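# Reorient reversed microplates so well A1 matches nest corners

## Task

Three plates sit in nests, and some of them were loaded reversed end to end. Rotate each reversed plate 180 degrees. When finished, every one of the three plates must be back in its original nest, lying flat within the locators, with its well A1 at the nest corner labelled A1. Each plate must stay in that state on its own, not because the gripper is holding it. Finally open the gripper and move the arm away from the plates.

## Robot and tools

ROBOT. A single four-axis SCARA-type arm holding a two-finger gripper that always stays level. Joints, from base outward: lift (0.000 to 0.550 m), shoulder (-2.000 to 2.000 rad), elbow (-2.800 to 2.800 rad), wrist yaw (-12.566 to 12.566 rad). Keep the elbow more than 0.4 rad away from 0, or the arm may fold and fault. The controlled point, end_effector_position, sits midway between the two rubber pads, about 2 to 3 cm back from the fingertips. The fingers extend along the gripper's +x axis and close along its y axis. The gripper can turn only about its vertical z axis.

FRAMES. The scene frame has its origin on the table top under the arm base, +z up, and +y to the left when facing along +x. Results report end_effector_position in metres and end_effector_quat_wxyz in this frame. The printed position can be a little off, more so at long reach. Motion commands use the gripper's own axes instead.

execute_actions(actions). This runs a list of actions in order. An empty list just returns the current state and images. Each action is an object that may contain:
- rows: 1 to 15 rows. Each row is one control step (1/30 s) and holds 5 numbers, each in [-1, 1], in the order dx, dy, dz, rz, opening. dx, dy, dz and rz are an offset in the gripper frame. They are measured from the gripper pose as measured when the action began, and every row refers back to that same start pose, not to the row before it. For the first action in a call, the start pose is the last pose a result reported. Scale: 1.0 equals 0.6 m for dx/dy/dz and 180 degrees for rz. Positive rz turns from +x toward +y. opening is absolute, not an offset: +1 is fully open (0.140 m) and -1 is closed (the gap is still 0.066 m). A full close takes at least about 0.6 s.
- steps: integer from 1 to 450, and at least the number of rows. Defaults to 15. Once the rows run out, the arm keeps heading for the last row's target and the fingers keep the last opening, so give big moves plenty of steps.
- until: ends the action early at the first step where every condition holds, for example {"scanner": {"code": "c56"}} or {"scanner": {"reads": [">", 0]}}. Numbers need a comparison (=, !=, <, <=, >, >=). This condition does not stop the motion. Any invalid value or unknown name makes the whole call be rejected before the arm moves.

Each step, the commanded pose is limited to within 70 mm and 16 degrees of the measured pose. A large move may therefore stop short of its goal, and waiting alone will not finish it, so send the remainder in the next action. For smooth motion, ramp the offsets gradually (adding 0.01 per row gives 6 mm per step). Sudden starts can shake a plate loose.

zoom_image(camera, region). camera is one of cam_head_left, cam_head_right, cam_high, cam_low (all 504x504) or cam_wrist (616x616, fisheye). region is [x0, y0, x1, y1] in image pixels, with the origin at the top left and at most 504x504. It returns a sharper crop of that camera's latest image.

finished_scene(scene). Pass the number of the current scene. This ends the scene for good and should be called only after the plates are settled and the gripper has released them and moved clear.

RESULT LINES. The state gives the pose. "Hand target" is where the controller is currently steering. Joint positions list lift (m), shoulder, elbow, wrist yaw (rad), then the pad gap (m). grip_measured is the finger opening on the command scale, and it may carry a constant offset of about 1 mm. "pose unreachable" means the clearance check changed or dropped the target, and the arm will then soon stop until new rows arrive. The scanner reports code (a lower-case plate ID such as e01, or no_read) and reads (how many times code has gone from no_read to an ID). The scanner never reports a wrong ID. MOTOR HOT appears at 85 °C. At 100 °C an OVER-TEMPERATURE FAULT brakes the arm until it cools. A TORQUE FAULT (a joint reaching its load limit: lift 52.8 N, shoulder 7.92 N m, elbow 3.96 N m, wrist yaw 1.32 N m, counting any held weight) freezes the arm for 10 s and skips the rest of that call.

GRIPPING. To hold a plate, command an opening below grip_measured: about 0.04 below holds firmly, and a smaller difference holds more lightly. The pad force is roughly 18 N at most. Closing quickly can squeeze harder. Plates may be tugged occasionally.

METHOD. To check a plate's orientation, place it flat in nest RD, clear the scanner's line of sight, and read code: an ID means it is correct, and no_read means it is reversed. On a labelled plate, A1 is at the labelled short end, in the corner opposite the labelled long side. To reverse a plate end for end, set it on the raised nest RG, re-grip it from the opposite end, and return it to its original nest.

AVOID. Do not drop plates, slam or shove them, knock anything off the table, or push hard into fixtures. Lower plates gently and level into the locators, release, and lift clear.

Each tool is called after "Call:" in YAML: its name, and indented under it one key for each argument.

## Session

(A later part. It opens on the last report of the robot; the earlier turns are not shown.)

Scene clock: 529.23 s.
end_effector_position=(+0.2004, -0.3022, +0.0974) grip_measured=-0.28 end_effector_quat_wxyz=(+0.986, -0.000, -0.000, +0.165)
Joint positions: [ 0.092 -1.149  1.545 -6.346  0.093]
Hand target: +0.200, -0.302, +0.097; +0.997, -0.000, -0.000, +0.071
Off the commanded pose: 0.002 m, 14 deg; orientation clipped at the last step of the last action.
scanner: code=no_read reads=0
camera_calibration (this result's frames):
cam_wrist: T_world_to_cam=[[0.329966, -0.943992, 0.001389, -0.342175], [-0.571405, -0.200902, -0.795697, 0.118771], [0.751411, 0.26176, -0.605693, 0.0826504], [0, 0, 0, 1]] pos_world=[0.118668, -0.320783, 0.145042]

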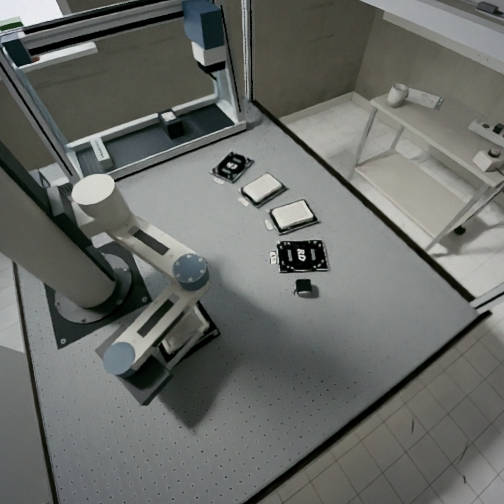

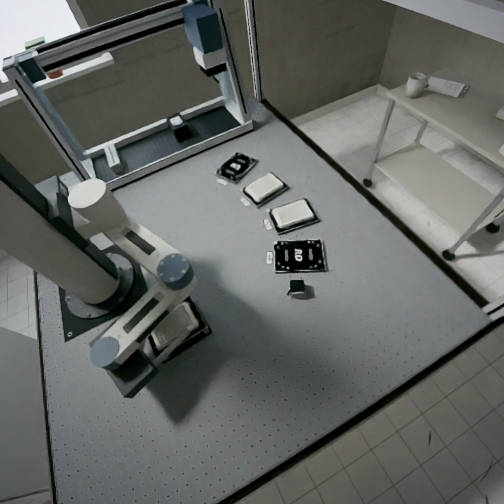

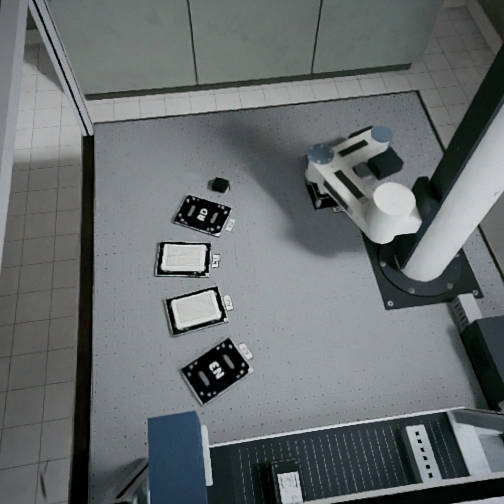

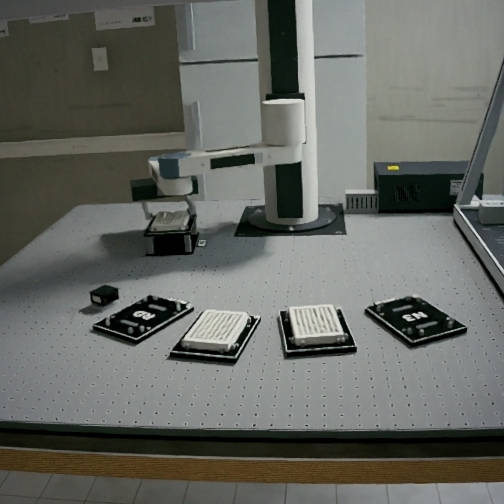

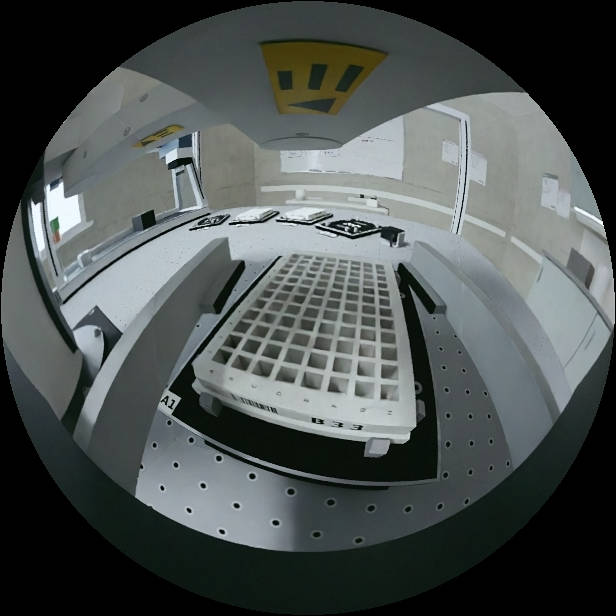

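Call:
execute_actions:
  actions:
    - {"rows": [[0.0034,0.0002,0,-0.0779,-0.28]], "steps": 3}

Scene clock: 535.40 s.
end_effector_position=(+0.2017, -0.3015, +0.0974) grip_measured=-0.28 end_effector_quat_wxyz=(+0.999, -0.000, -0.000, +0.051)
Joint positions: [ 0.092 -1.131  1.395 -6.444  0.093]
Hand target: +0.202, -0.301, +0.097; +0.999, -0.000, -0.000, +0.044
Off the commanded pose: 0.001 m, 1 deg.
scanner: code=no_read reads=0
camera_calibration (this result's frames):
cam_wrist: T_world_to_cam=[[0.106366, -0.994326, 0.001389, -0.312058], [-0.60214, -0.0655241, -0.795697, 0.166689], [0.791274, 0.0837986, -0.605693, 0.0197632], [0, 0, 0, 1]] pos_world=[0.117924, -0.301021, 0.145038]

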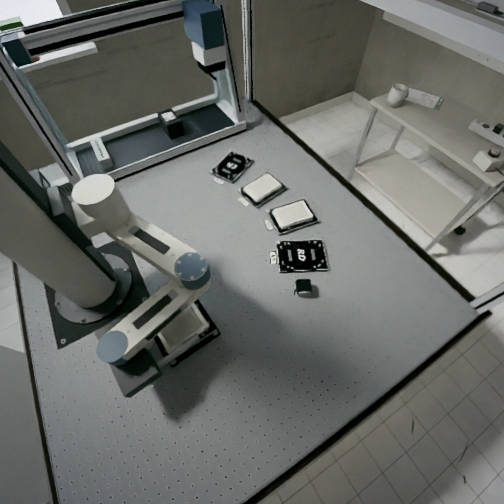

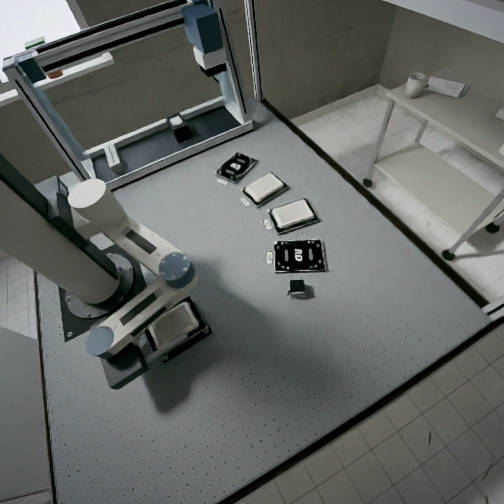

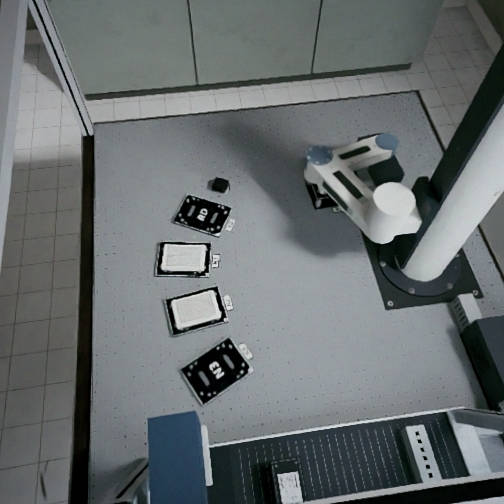

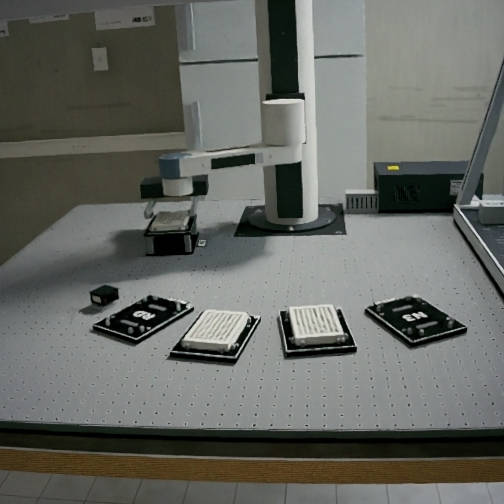

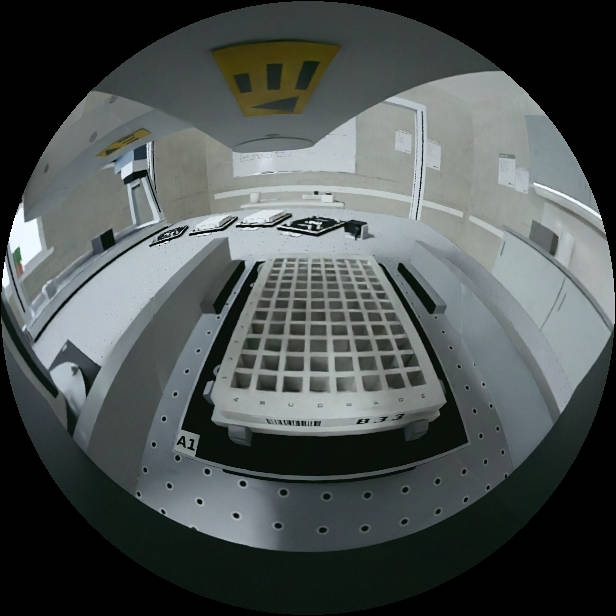

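Call:
execute_actions:
  actions: []

Call:
zoom_image:
  camera: "cam_wrist"
  region: [170, 360, 280, 470]

Call:
zoom_image:
  camera: "cam_wrist"
  region: [380, 355, 490, 465]

Scene clock: 538.80 s.
end_effector_position=(+0.2022, -0.3014, +0.0974) grip_measured=-0.28 end_effector_quat_wxyz=(+0.999, -0.000, -0.000, +0.044)
Joint positions: [ 0.092 -1.128  1.384 -6.451  0.093]
Hand target: +0.202, -0.301, +0.097; +0.999, -0.000, -0.000, +0.044
Off the commanded pose: 0.000 m, 0 deg.
scanner: code=no_read reads=0
camera_calibration (this result's frames):
cam_wrist: T_world_to_cam=[[0.09173, -0.995783, 0.001389, -0.309444], [-0.603038, -0.0566609, -0.795697, 0.169836], [0.79242, 0.0721517, -0.605693, 0.0156348], [0, 0, 0, 1]] pos_world=[0.118414, -0.299644, 0.145038]

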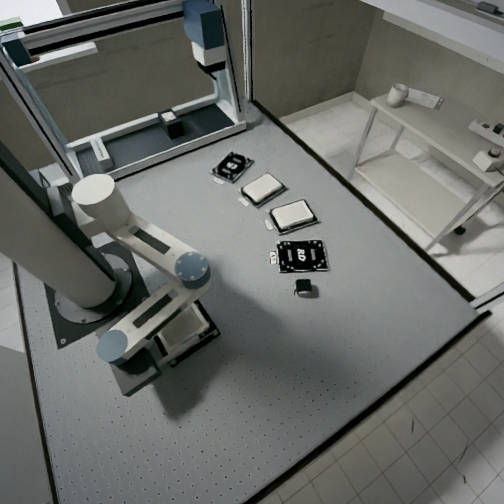

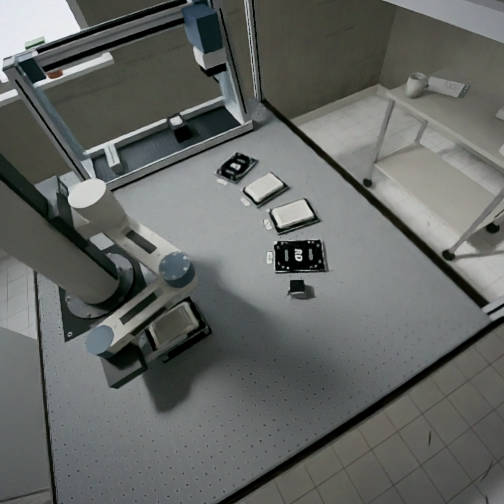

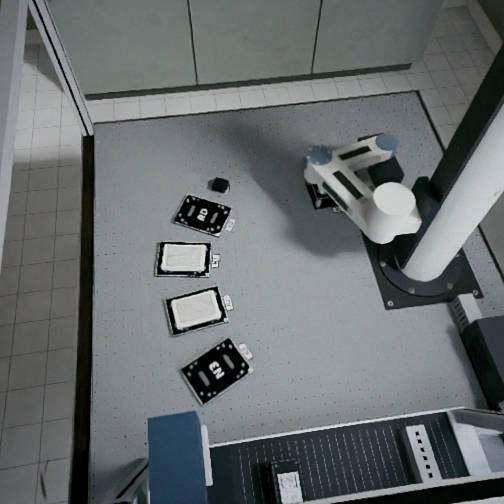

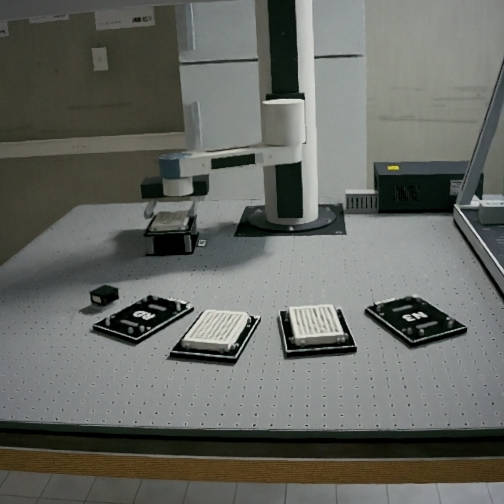

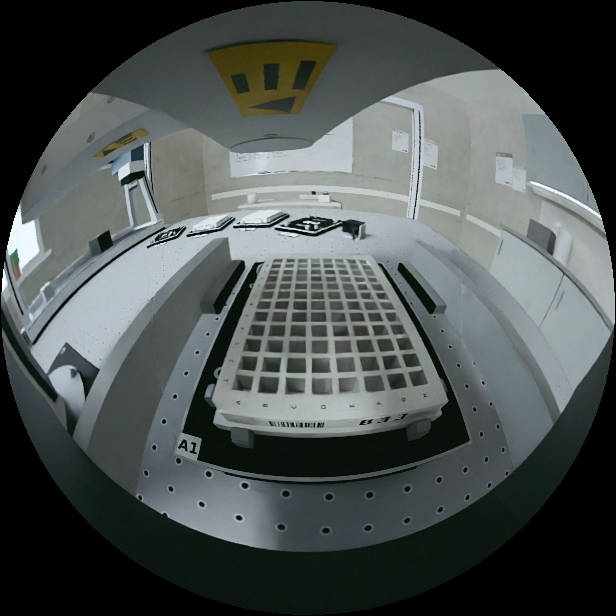

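Region (170, 360, 280, 470) of cam_wrist's 616x616 image, scaled by 4.582, with more detail than that image has.

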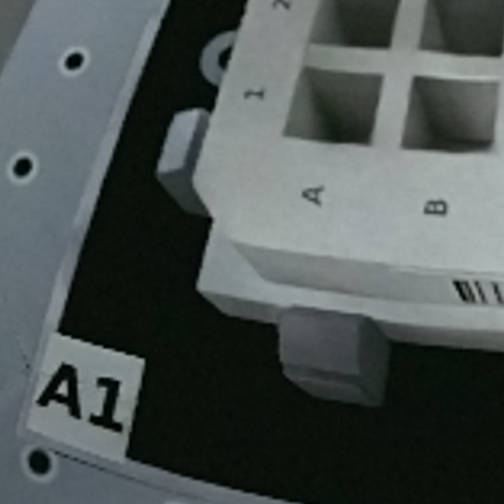

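Region (380, 355, 490, 465) of cam_wrist's 616x616 image, scaled by 4.582, with more detail than that image has.

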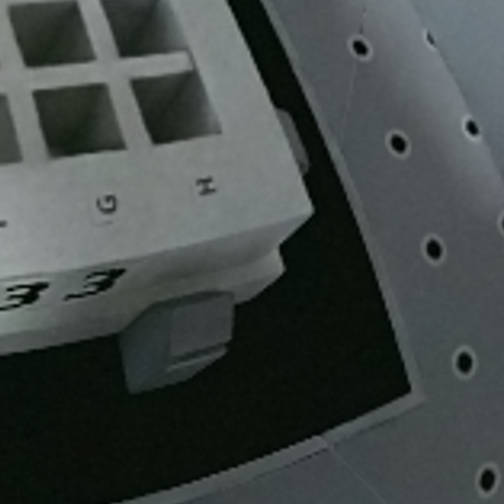

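Call:
execute_actions:
  actions:
    - {"rows": [[0,0,-0.005,0,-0.30],[0,0,-0.011,0,-0.36],[0,0,-0.017,0,-0.42],[0,0,-0.0212,0,-0.47],[0,0,-0.0212,0,-0.52],[0,0,-0.0212,0,-0.54],[0,0,-0.0212,0,-0.56],[0,0,-0.0212,0,-0.58],[0,0,-0.0212,0,-0.60],[0,0,-0.0212,0,-0.62],[0,0,-0.0212,0,-0.635]], "steps": 11}

Scene clock: 548.13 s.
end_effector_position=(+0.2022, -0.3015, +0.0846) grip_measured=-0.59 end_effector_quat_wxyz=(+0.999, -0.000, -0.000, +0.044)
Joint positions: [ 0.08  -1.128  1.384 -6.451  0.081]
Hand target: +0.202, -0.301, +0.085; +0.999, -0.000, -0.000, +0.044
Off the commanded pose: 0.000 m, 0 deg.
scanner: code=no_read reads=0
camera_calibration (this result's frames):
cam_wrist: T_world_to_cam=[[0.0911124, -0.99584, 0.001389, -0.3094], [-0.603073, -0.0562869, -0.795697, 0.159786], [0.792465, 0.0716602, -0.605693, 0.00773823], [0, 0, 0, 1]] pos_world=[0.11842, -0.299673, 0.132258]

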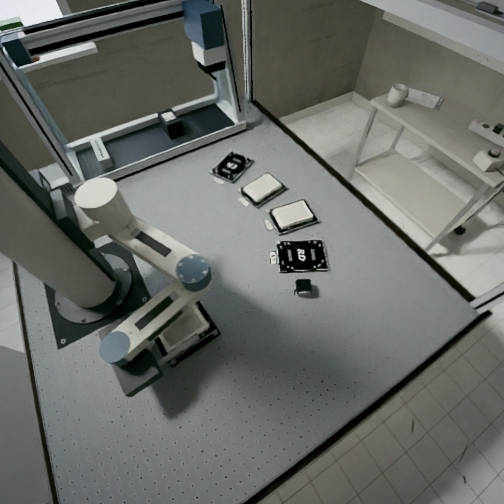

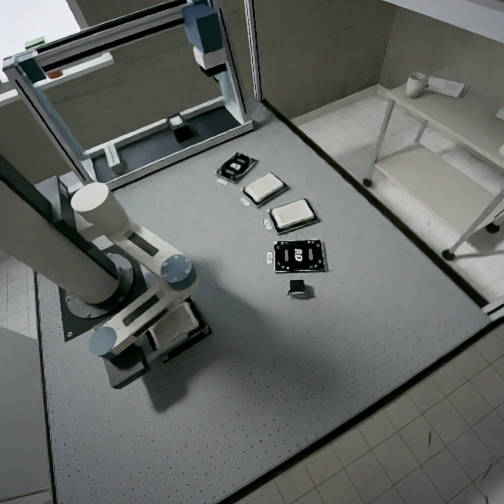

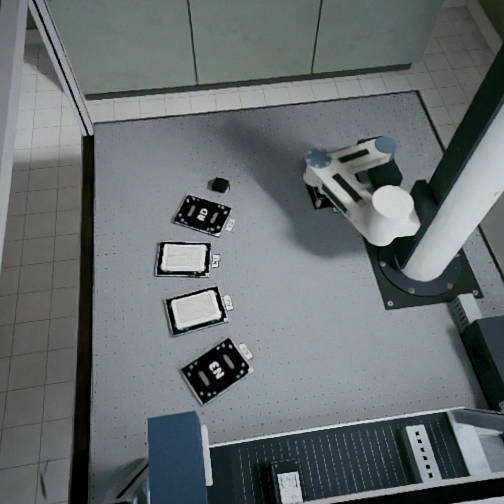

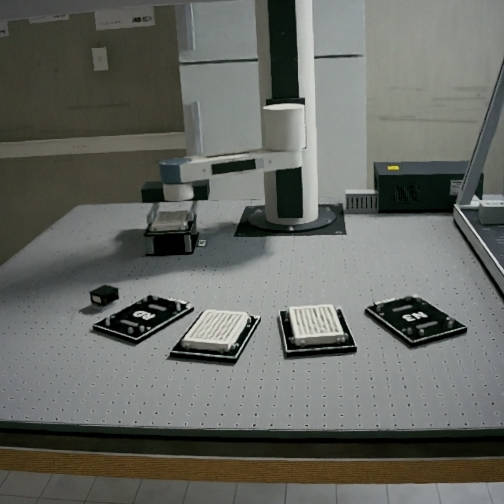

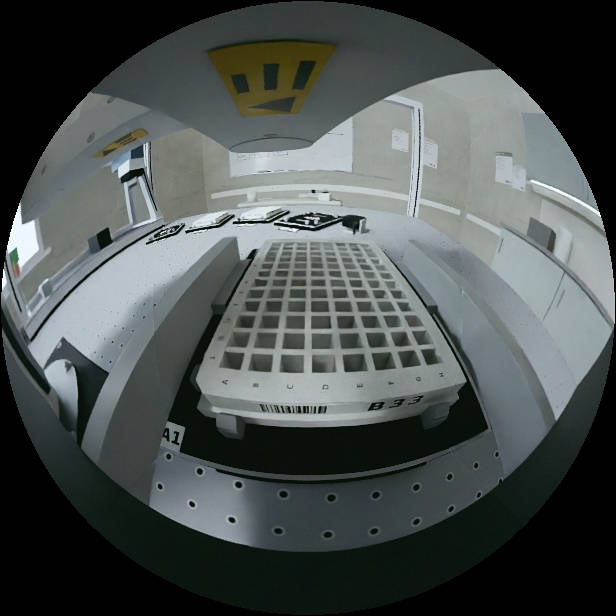

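Call:
execute_actions:
  actions:
    - {"rows": [[0,0,0.004,0,-0.635],[0,0,0.010,0,-0.635],[0,0,0.018,0,-0.635],[0,0,0.0255,0,-0.635]], "steps": 4}

Scene clock: 561.93 s.
end_effector_position=(+0.2022, -0.3015, +0.0918) grip_measured=-0.59 end_effector_quat_wxyz=(+0.999, -0.000, -0.000, +0.044)
Joint positions: [ 0.087 -1.128  1.384 -6.451  0.081]
Hand target: +0.202, -0.301, +0.100; +0.999, -0.000, -0.000, +0.044
Off the commanded pose: 0.008 m, 0 deg.
scanner: code=no_read reads=0
camera_calibration (this result's frames):
cam_wrist: T_world_to_cam=[[0.091067, -0.995844, 0.001389, -0.309414], [-0.603076, -0.0562594, -0.795697, 0.165477], [0.792468, 0.0716241, -0.605693, 0.0120509], [0, 0, 0, 1]] pos_world=[0.118423, -0.299681, 0.139398]

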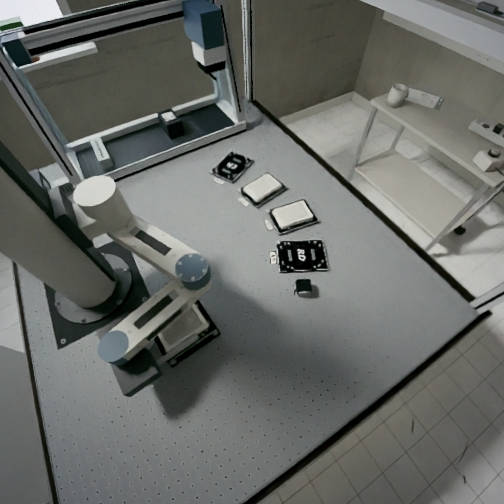

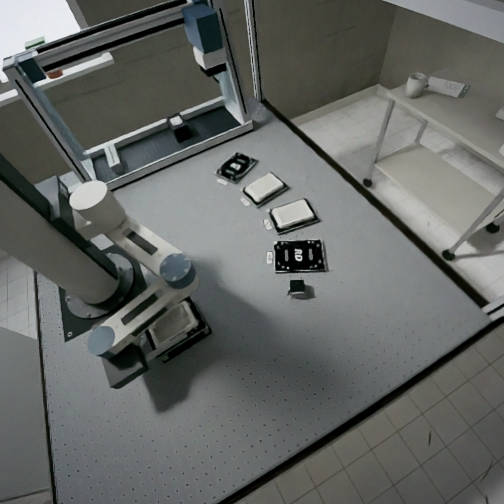

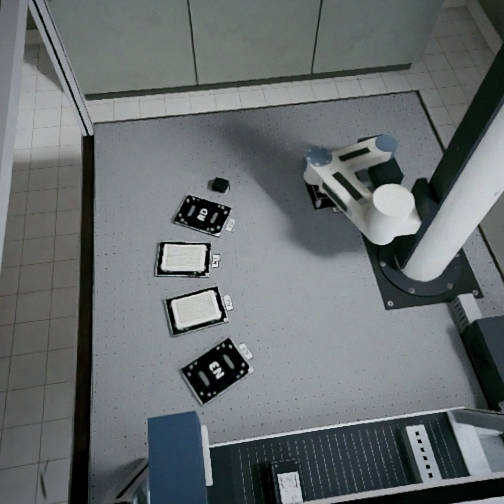

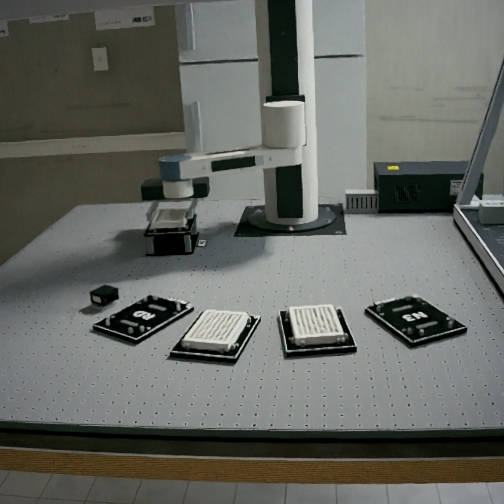

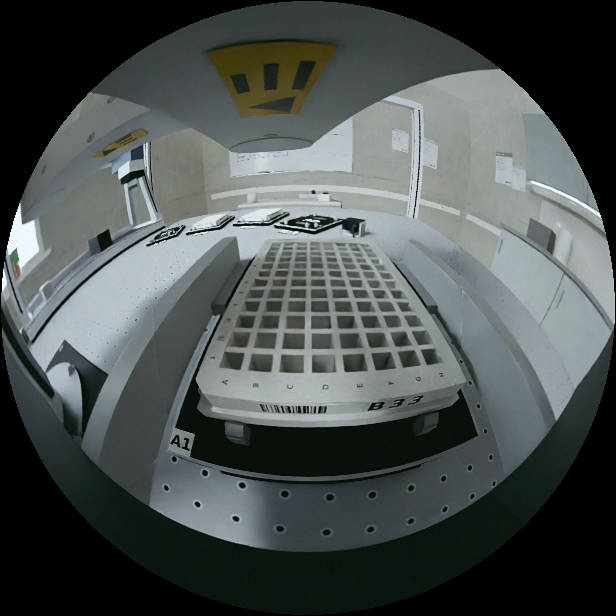

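Call:
execute_actions:
  actions:
    - {"rows": [[0.006,0,0.0135,0,-0.635],[0.018,0.001,0.0135,0,-0.635],[0.036,0.002,0.0135,0.002,-0.635],[0.06,0.004,0.0135,0.004,-0.635],[0.09,0.007,0.0135,0.006,-0.635],[0.125,0.012,0.0135,0.008,-0.635],[0.165,0.019,0.0135,0.011,-0.635],[0.21,0.028,0.0135,0.014,-0.635],[0.27,0.04,0.0135,0.018,-0.635],[0.35,0.058,0.0135,0.022,-0.635],[0.5063,0.092,0.0135,0.028,-0.635]], "steps": 22}

Scene clock: 567.63 s.
end_effector_position=(+0.4000, -0.2361, +0.0999) grip_measured=-0.59 end_effector_quat_wxyz=(+0.995, -0.000, -0.000, +0.096)
Joint positions: [ 0.095 -0.358  1.114 -6.847  0.081]
Hand target: +0.444, -0.217, +0.100; +0.995, -0.000, -0.000, +0.099
Off the commanded pose: 0.101 m, 1 deg; position clipped at the last step of the last action.
scanner: code=no_read reads=0
camera_calibration (this result's frames):
cam_wrist: T_world_to_cam=[[0.194737, -0.980855, 0.001389, -0.30022], [-0.593883, -0.119035, -0.795697, 0.276417], [0.780629, 0.154127, -0.605693, -0.1203], [0, 0, 0, 1]] pos_world=[0.316533, -0.243028, 0.147496]

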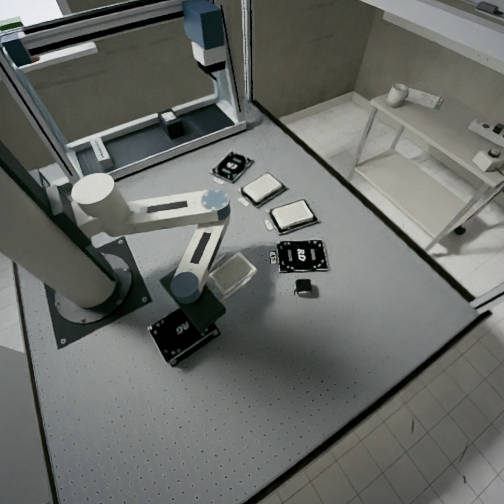

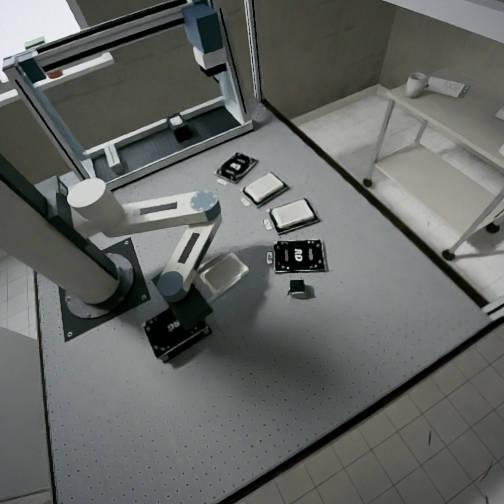

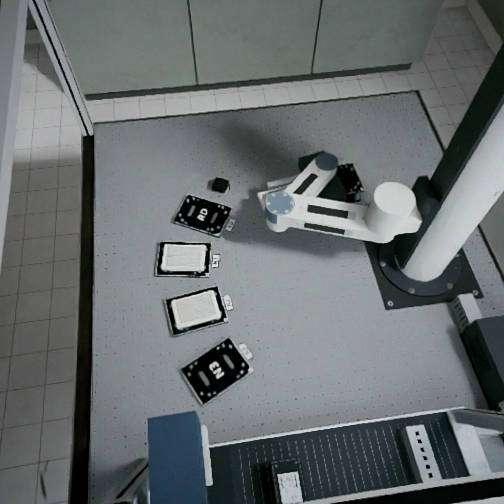

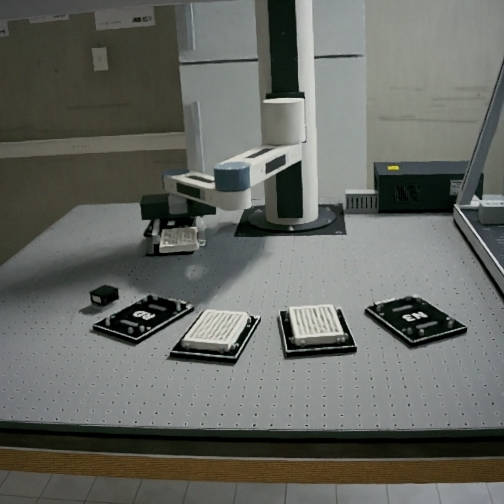

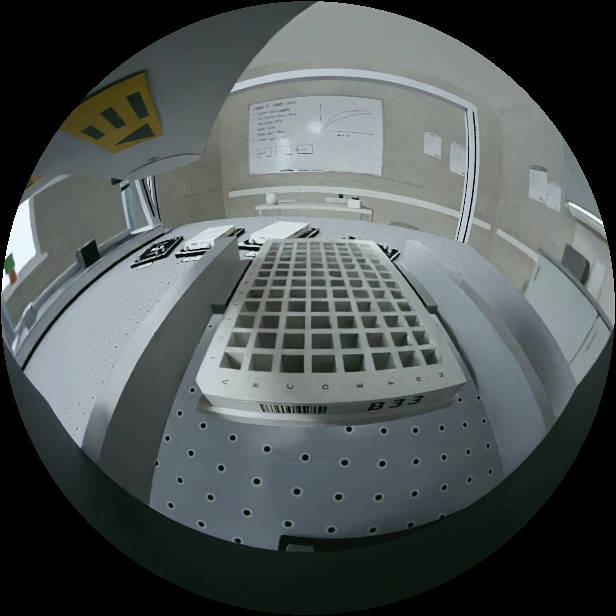

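Call:
execute_actions:
  actions:
    - {"rows": [[0.084,0.022,0,0.003,-0.635],[0.095,0.032,0,0.005,-0.635],[0.11,0.048,0,0.008,-0.635],[0.13,0.07,-0.002,0.012,-0.635],[0.155,0.098,-0.004,0.017,-0.635],[0.185,0.13,-0.007,0.022,-0.635],[0.22,0.17,-0.011,0.028,-0.635],[0.26,0.22,-0.016,0.035,-0.635],[0.31,0.28,-0.022,0.042,-0.635],[0.37,0.36,-0.03,0.05,-0.635],[0.46,0.5,-0.045,0.06,-0.635],[0.5879,0.7221,-0.0665,0.0875,-0.635]], "steps": 40}

Scene clock: 581.17 s.
end_effector_position=(+0.6049, +0.2078, +0.0646) grip_measured=-0.59 end_effector_quat_wxyz=(+0.967, -0.000, -0.000, +0.256)
Joint positions: [ 0.06   1.199  1.408 -8.372  0.081]
Hand target: +0.627, +0.240, +0.061; +0.969, -0.000, -0.000, +0.249
Off the commanded pose: 0.076 m, 3 deg; position clipped at the last step of the last action.
scanner: code=no_read reads=0
camera_calibration (this result's frames):
cam_wrist: T_world_to_cam=[[0.498257, -0.867028, 0.001389, -0.111985], [-0.524603, -0.30275, -0.795697, 0.419087], [0.690312, 0.395733, -0.605693, -0.365565], [0, 0, 0, 1]] pos_world=[0.528006, 0.174451, 0.112202]

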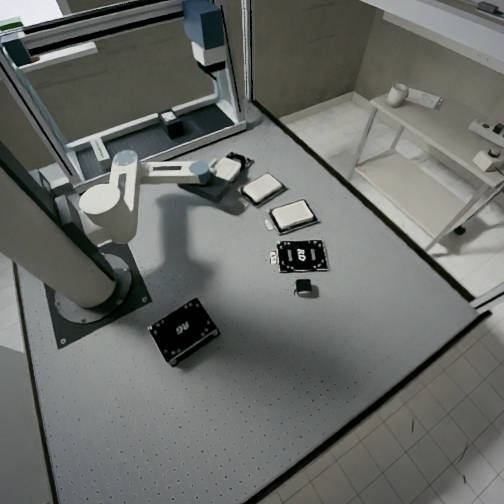

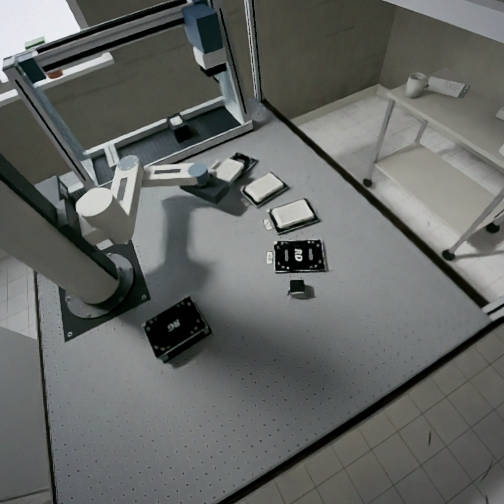

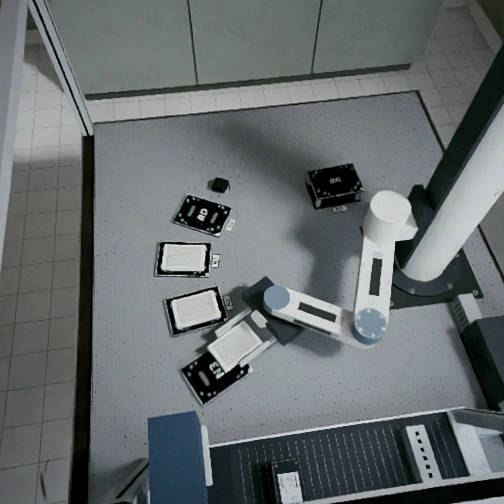

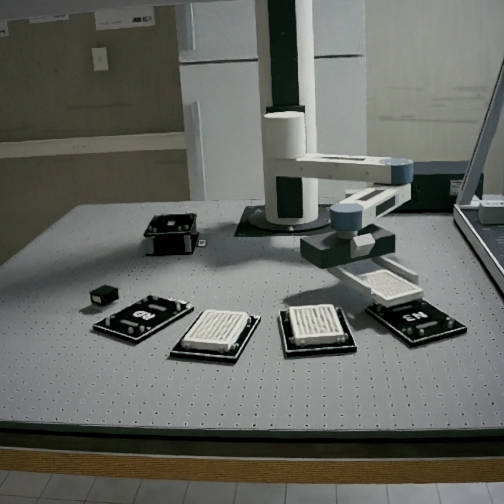

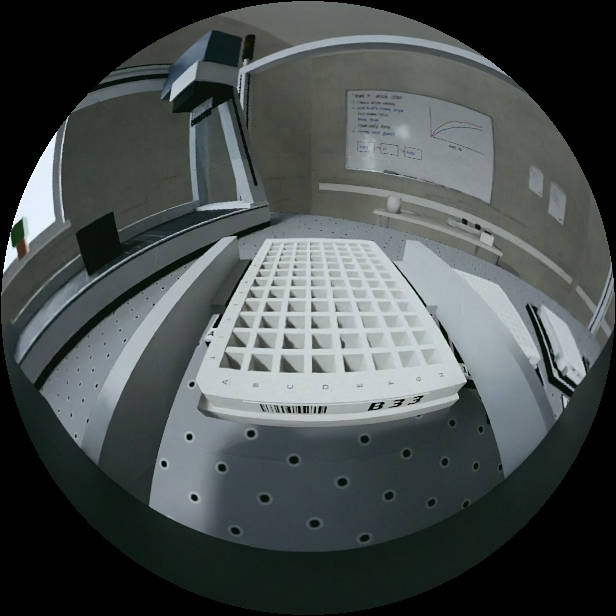

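Call:
execute_actions:
  actions:
    - {"rows": [[0.066,0.028,-0.008,-0.006,-0.635],[0.078,0.027,-0.012,-0.008,-0.635],[0.094,0.025,-0.017,-0.011,-0.635],[0.112,0.0235,-0.023,-0.014,-0.635],[0.1252,0.0221,-0.0277,-0.0162,-0.635]], "steps": 8}

Scene clock: 644.40 s.
end_effector_position=(+0.6584, +0.2547, +0.0483) grip_measured=-0.59 end_effector_quat_wxyz=(+0.972, -0.000, -0.000, +0.234)
Joint positions: [ 0.043  1.104  1.79  -8.705  0.081]
Hand target: +0.663, +0.256, +0.048; +0.973, -0.000, -0.000, +0.232
Off the commanded pose: 0.006 m, 0 deg.
scanner: code=no_read reads=0
camera_calibration (this result's frames):
cam_wrist: T_world_to_cam=[[0.457834, -0.889037, 0.001389, -0.065767], [-0.537978, -0.27829, -0.795697, 0.45097], [0.707791, 0.36355, -0.605693, -0.434255], [0, 0, 0, 1]] pos_world=[0.580084, 0.224905, 0.0959018]

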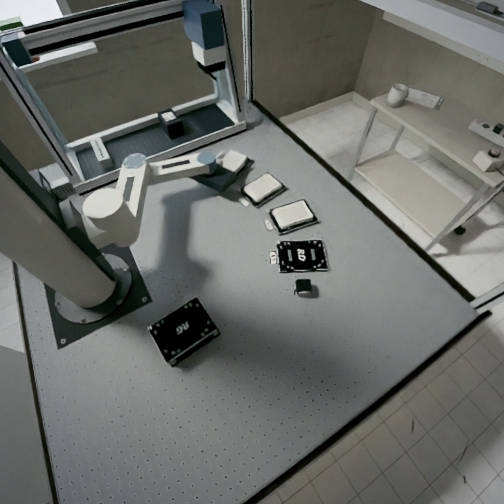

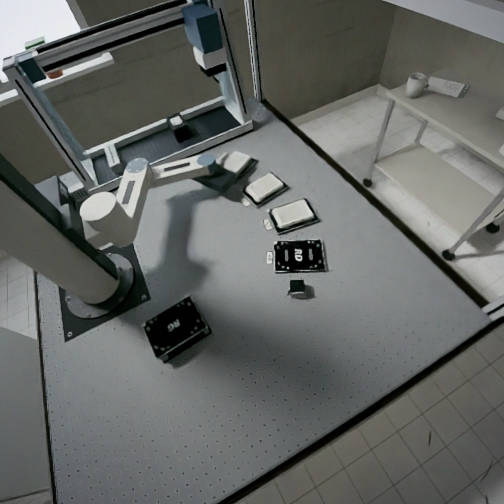

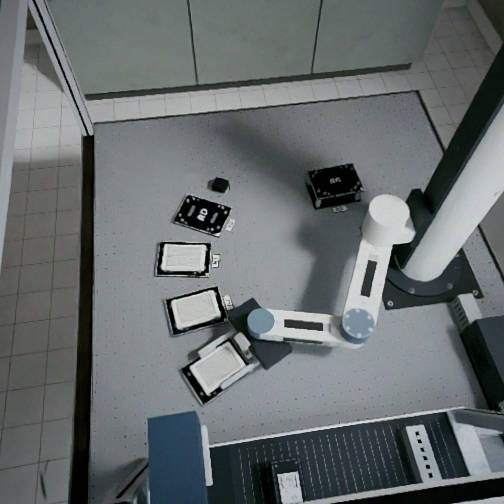

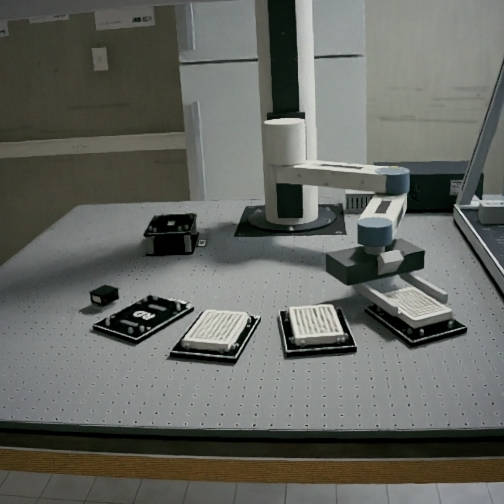

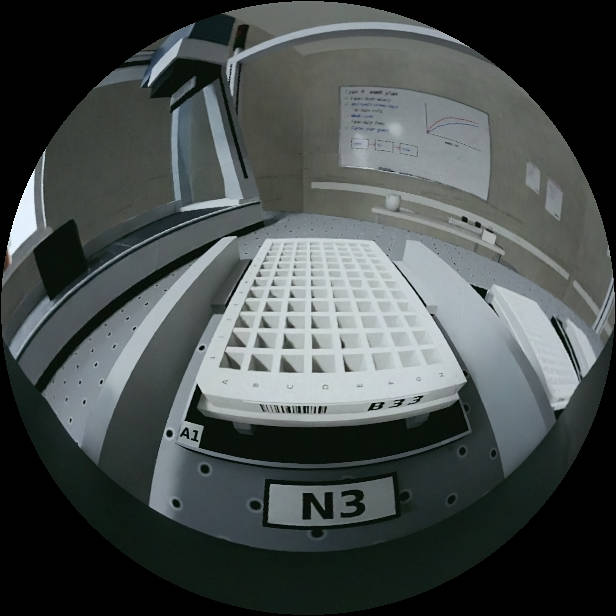

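Call:
execute_actions:
  actions: []

Call:
zoom_image:
  camera: "cam_wrist"
  region: [160, 360, 270, 470]

Call:
zoom_image:
  camera: "cam_wrist"
  region: [390, 350, 500, 460]

Scene clock: 647.37 s.
end_effector_position=(+0.6628, +0.2561, +0.0479) grip_measured=-0.59 end_effector_quat_wxyz=(+0.973, -0.000, -0.000, +0.232)
Joint positions: [ 0.043  1.091  1.818 -8.724  0.081]
Hand target: +0.663, +0.256, +0.048; +0.973, -0.000, -0.000, +0.232
Off the commanded pose: 0.001 m, 0 deg.
scanner: code=no_read reads=0
camera_calibration (this result's frames):
cam_wrist: T_world_to_cam=[[0.454249, -0.890874, 0.001389, -0.0635923], [-0.539095, -0.276121, -0.795697, 0.453614], [0.709249, 0.360696, -0.605693, -0.438341], [0, 0, 0, 1]] pos_world=[0.584321, 0.226707, 0.0955281]

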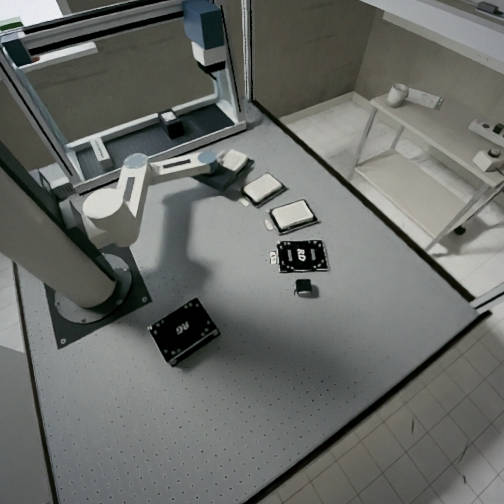

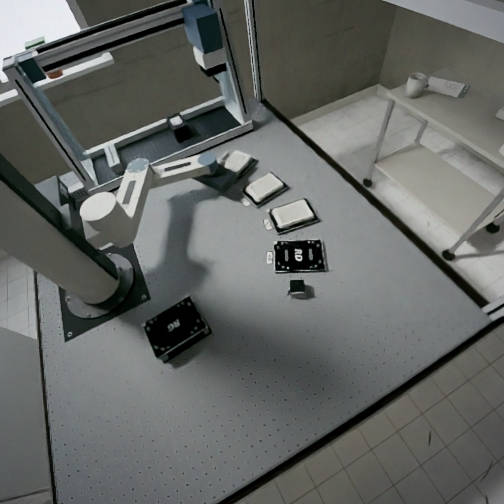

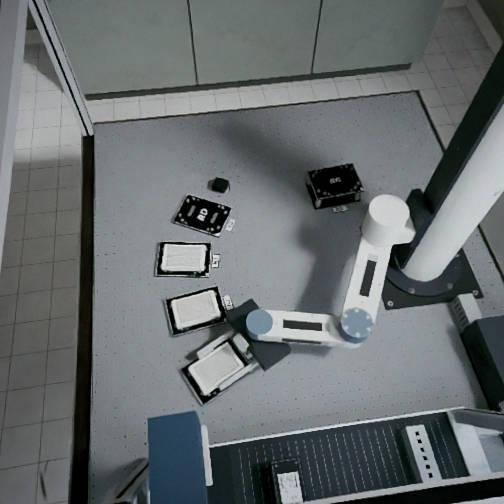

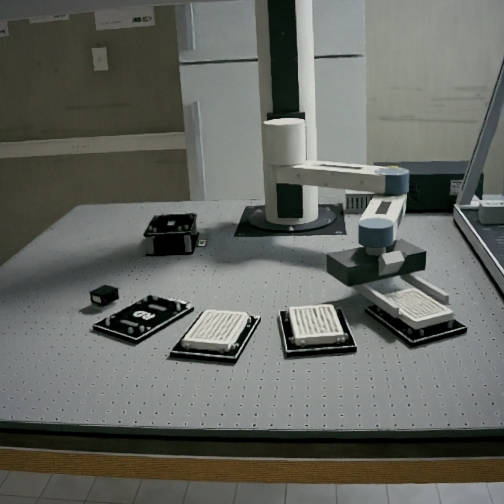

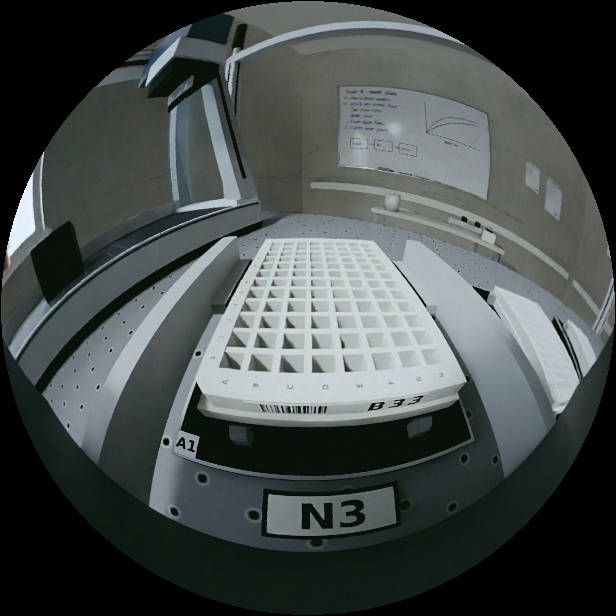

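Region (160, 360, 270, 470) of cam_wrist's 616x616 image, scaled by 4.582, with more detail than that image has.

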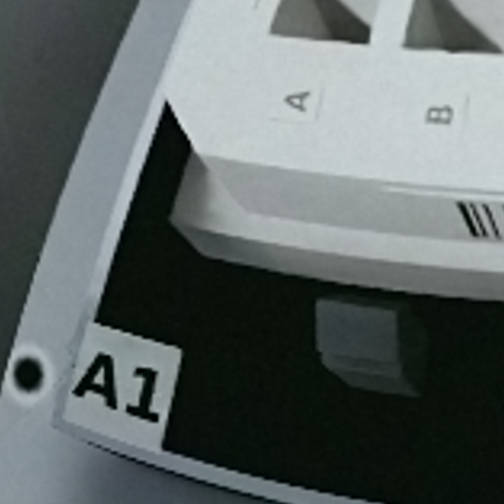

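Region (390, 350, 500, 460) of cam_wrist's 616x616 image, scaled by 4.582, with more detail than that image has.

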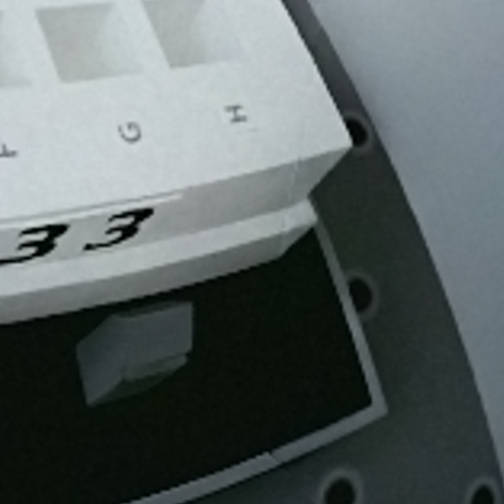

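Call:
execute_actions:
  actions:
    - {"rows": [[0.0015,0.0002,-0.002,0,-0.635],[0.0015,0.0002,-0.005,0,-0.635],[0.0015,0.0002,-0.008,0,-0.635],[0.0015,0.0002,-0.011,0,-0.635],[0.0015,0.0002,-0.014,0,-0.635],[0.0015,0.0002,-0.0165,0,-0.635],[0.0015,0.0002,-0.018,0,-0.635],[0.0015,0.0002,-0.0185,0,-0.635],[0.0015,0.0002,-0.0185,0,-0.60],[0.0015,0.0002,-0.0185,0,-0.55],[0.0015,0.0002,-0.0185,0,-0.45],[0.0015,0.0002,-0.0185,0,-0.30]], "steps": 12}

Scene clock: 659.97 s.
end_effector_position=(+0.6635, +0.2566, +0.0367) grip_measured=-0.43 end_effector_quat_wxyz=(+0.973, -0.000, -0.000, +0.232)
Joint positions: [ 0.032  1.089  1.824 -8.728  0.087]
Hand target: +0.664, +0.257, +0.037; +0.973, -0.000, -0.000, +0.232
Off the commanded pose: 0.000 m, 0 deg.
scanner: code=no_read reads=0
camera_calibration (this result's frames):
cam_wrist: T_world_to_cam=[[0.454335, -0.89083, 0.001389, -0.0635175], [-0.539068, -0.276173, -0.795697, 0.445268], [0.709214, 0.360764, -0.605693, -0.445788], [0, 0, 0, 1]] pos_world=[0.585047, 0.227212, 0.0843767]

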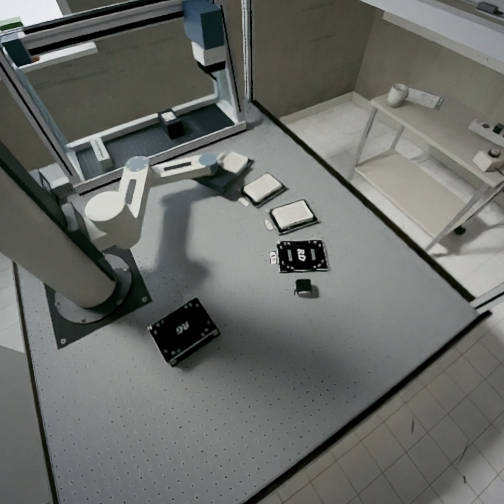

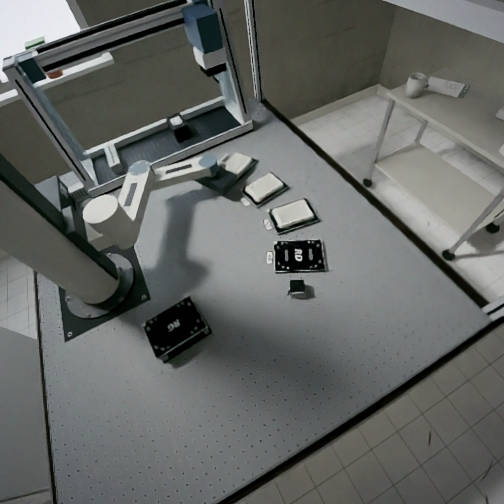

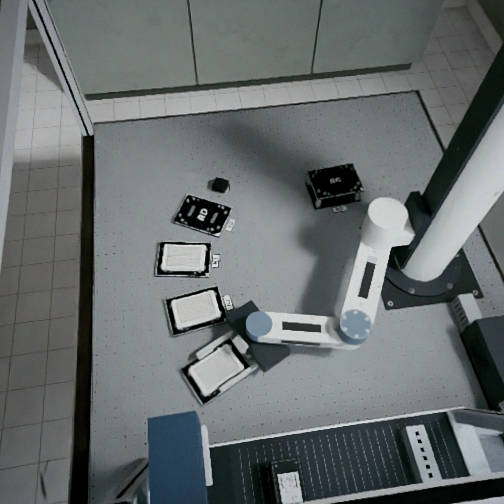

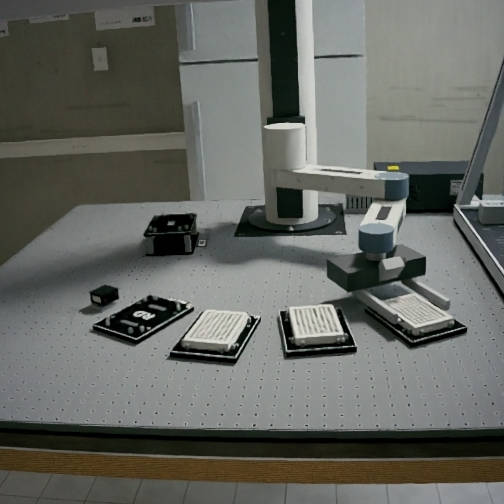

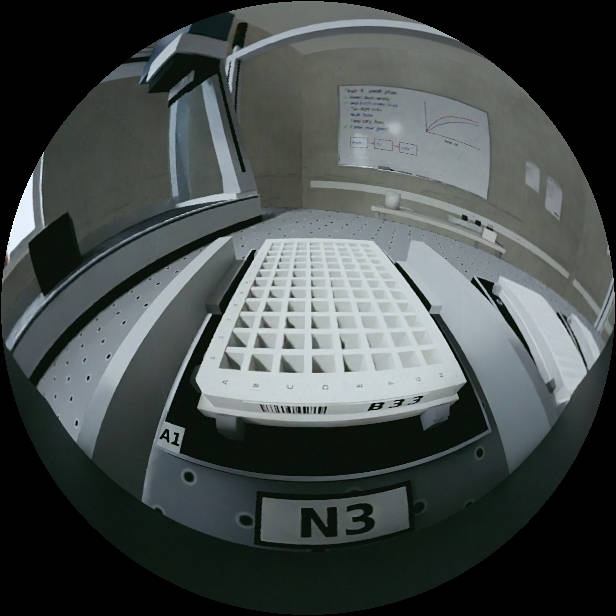

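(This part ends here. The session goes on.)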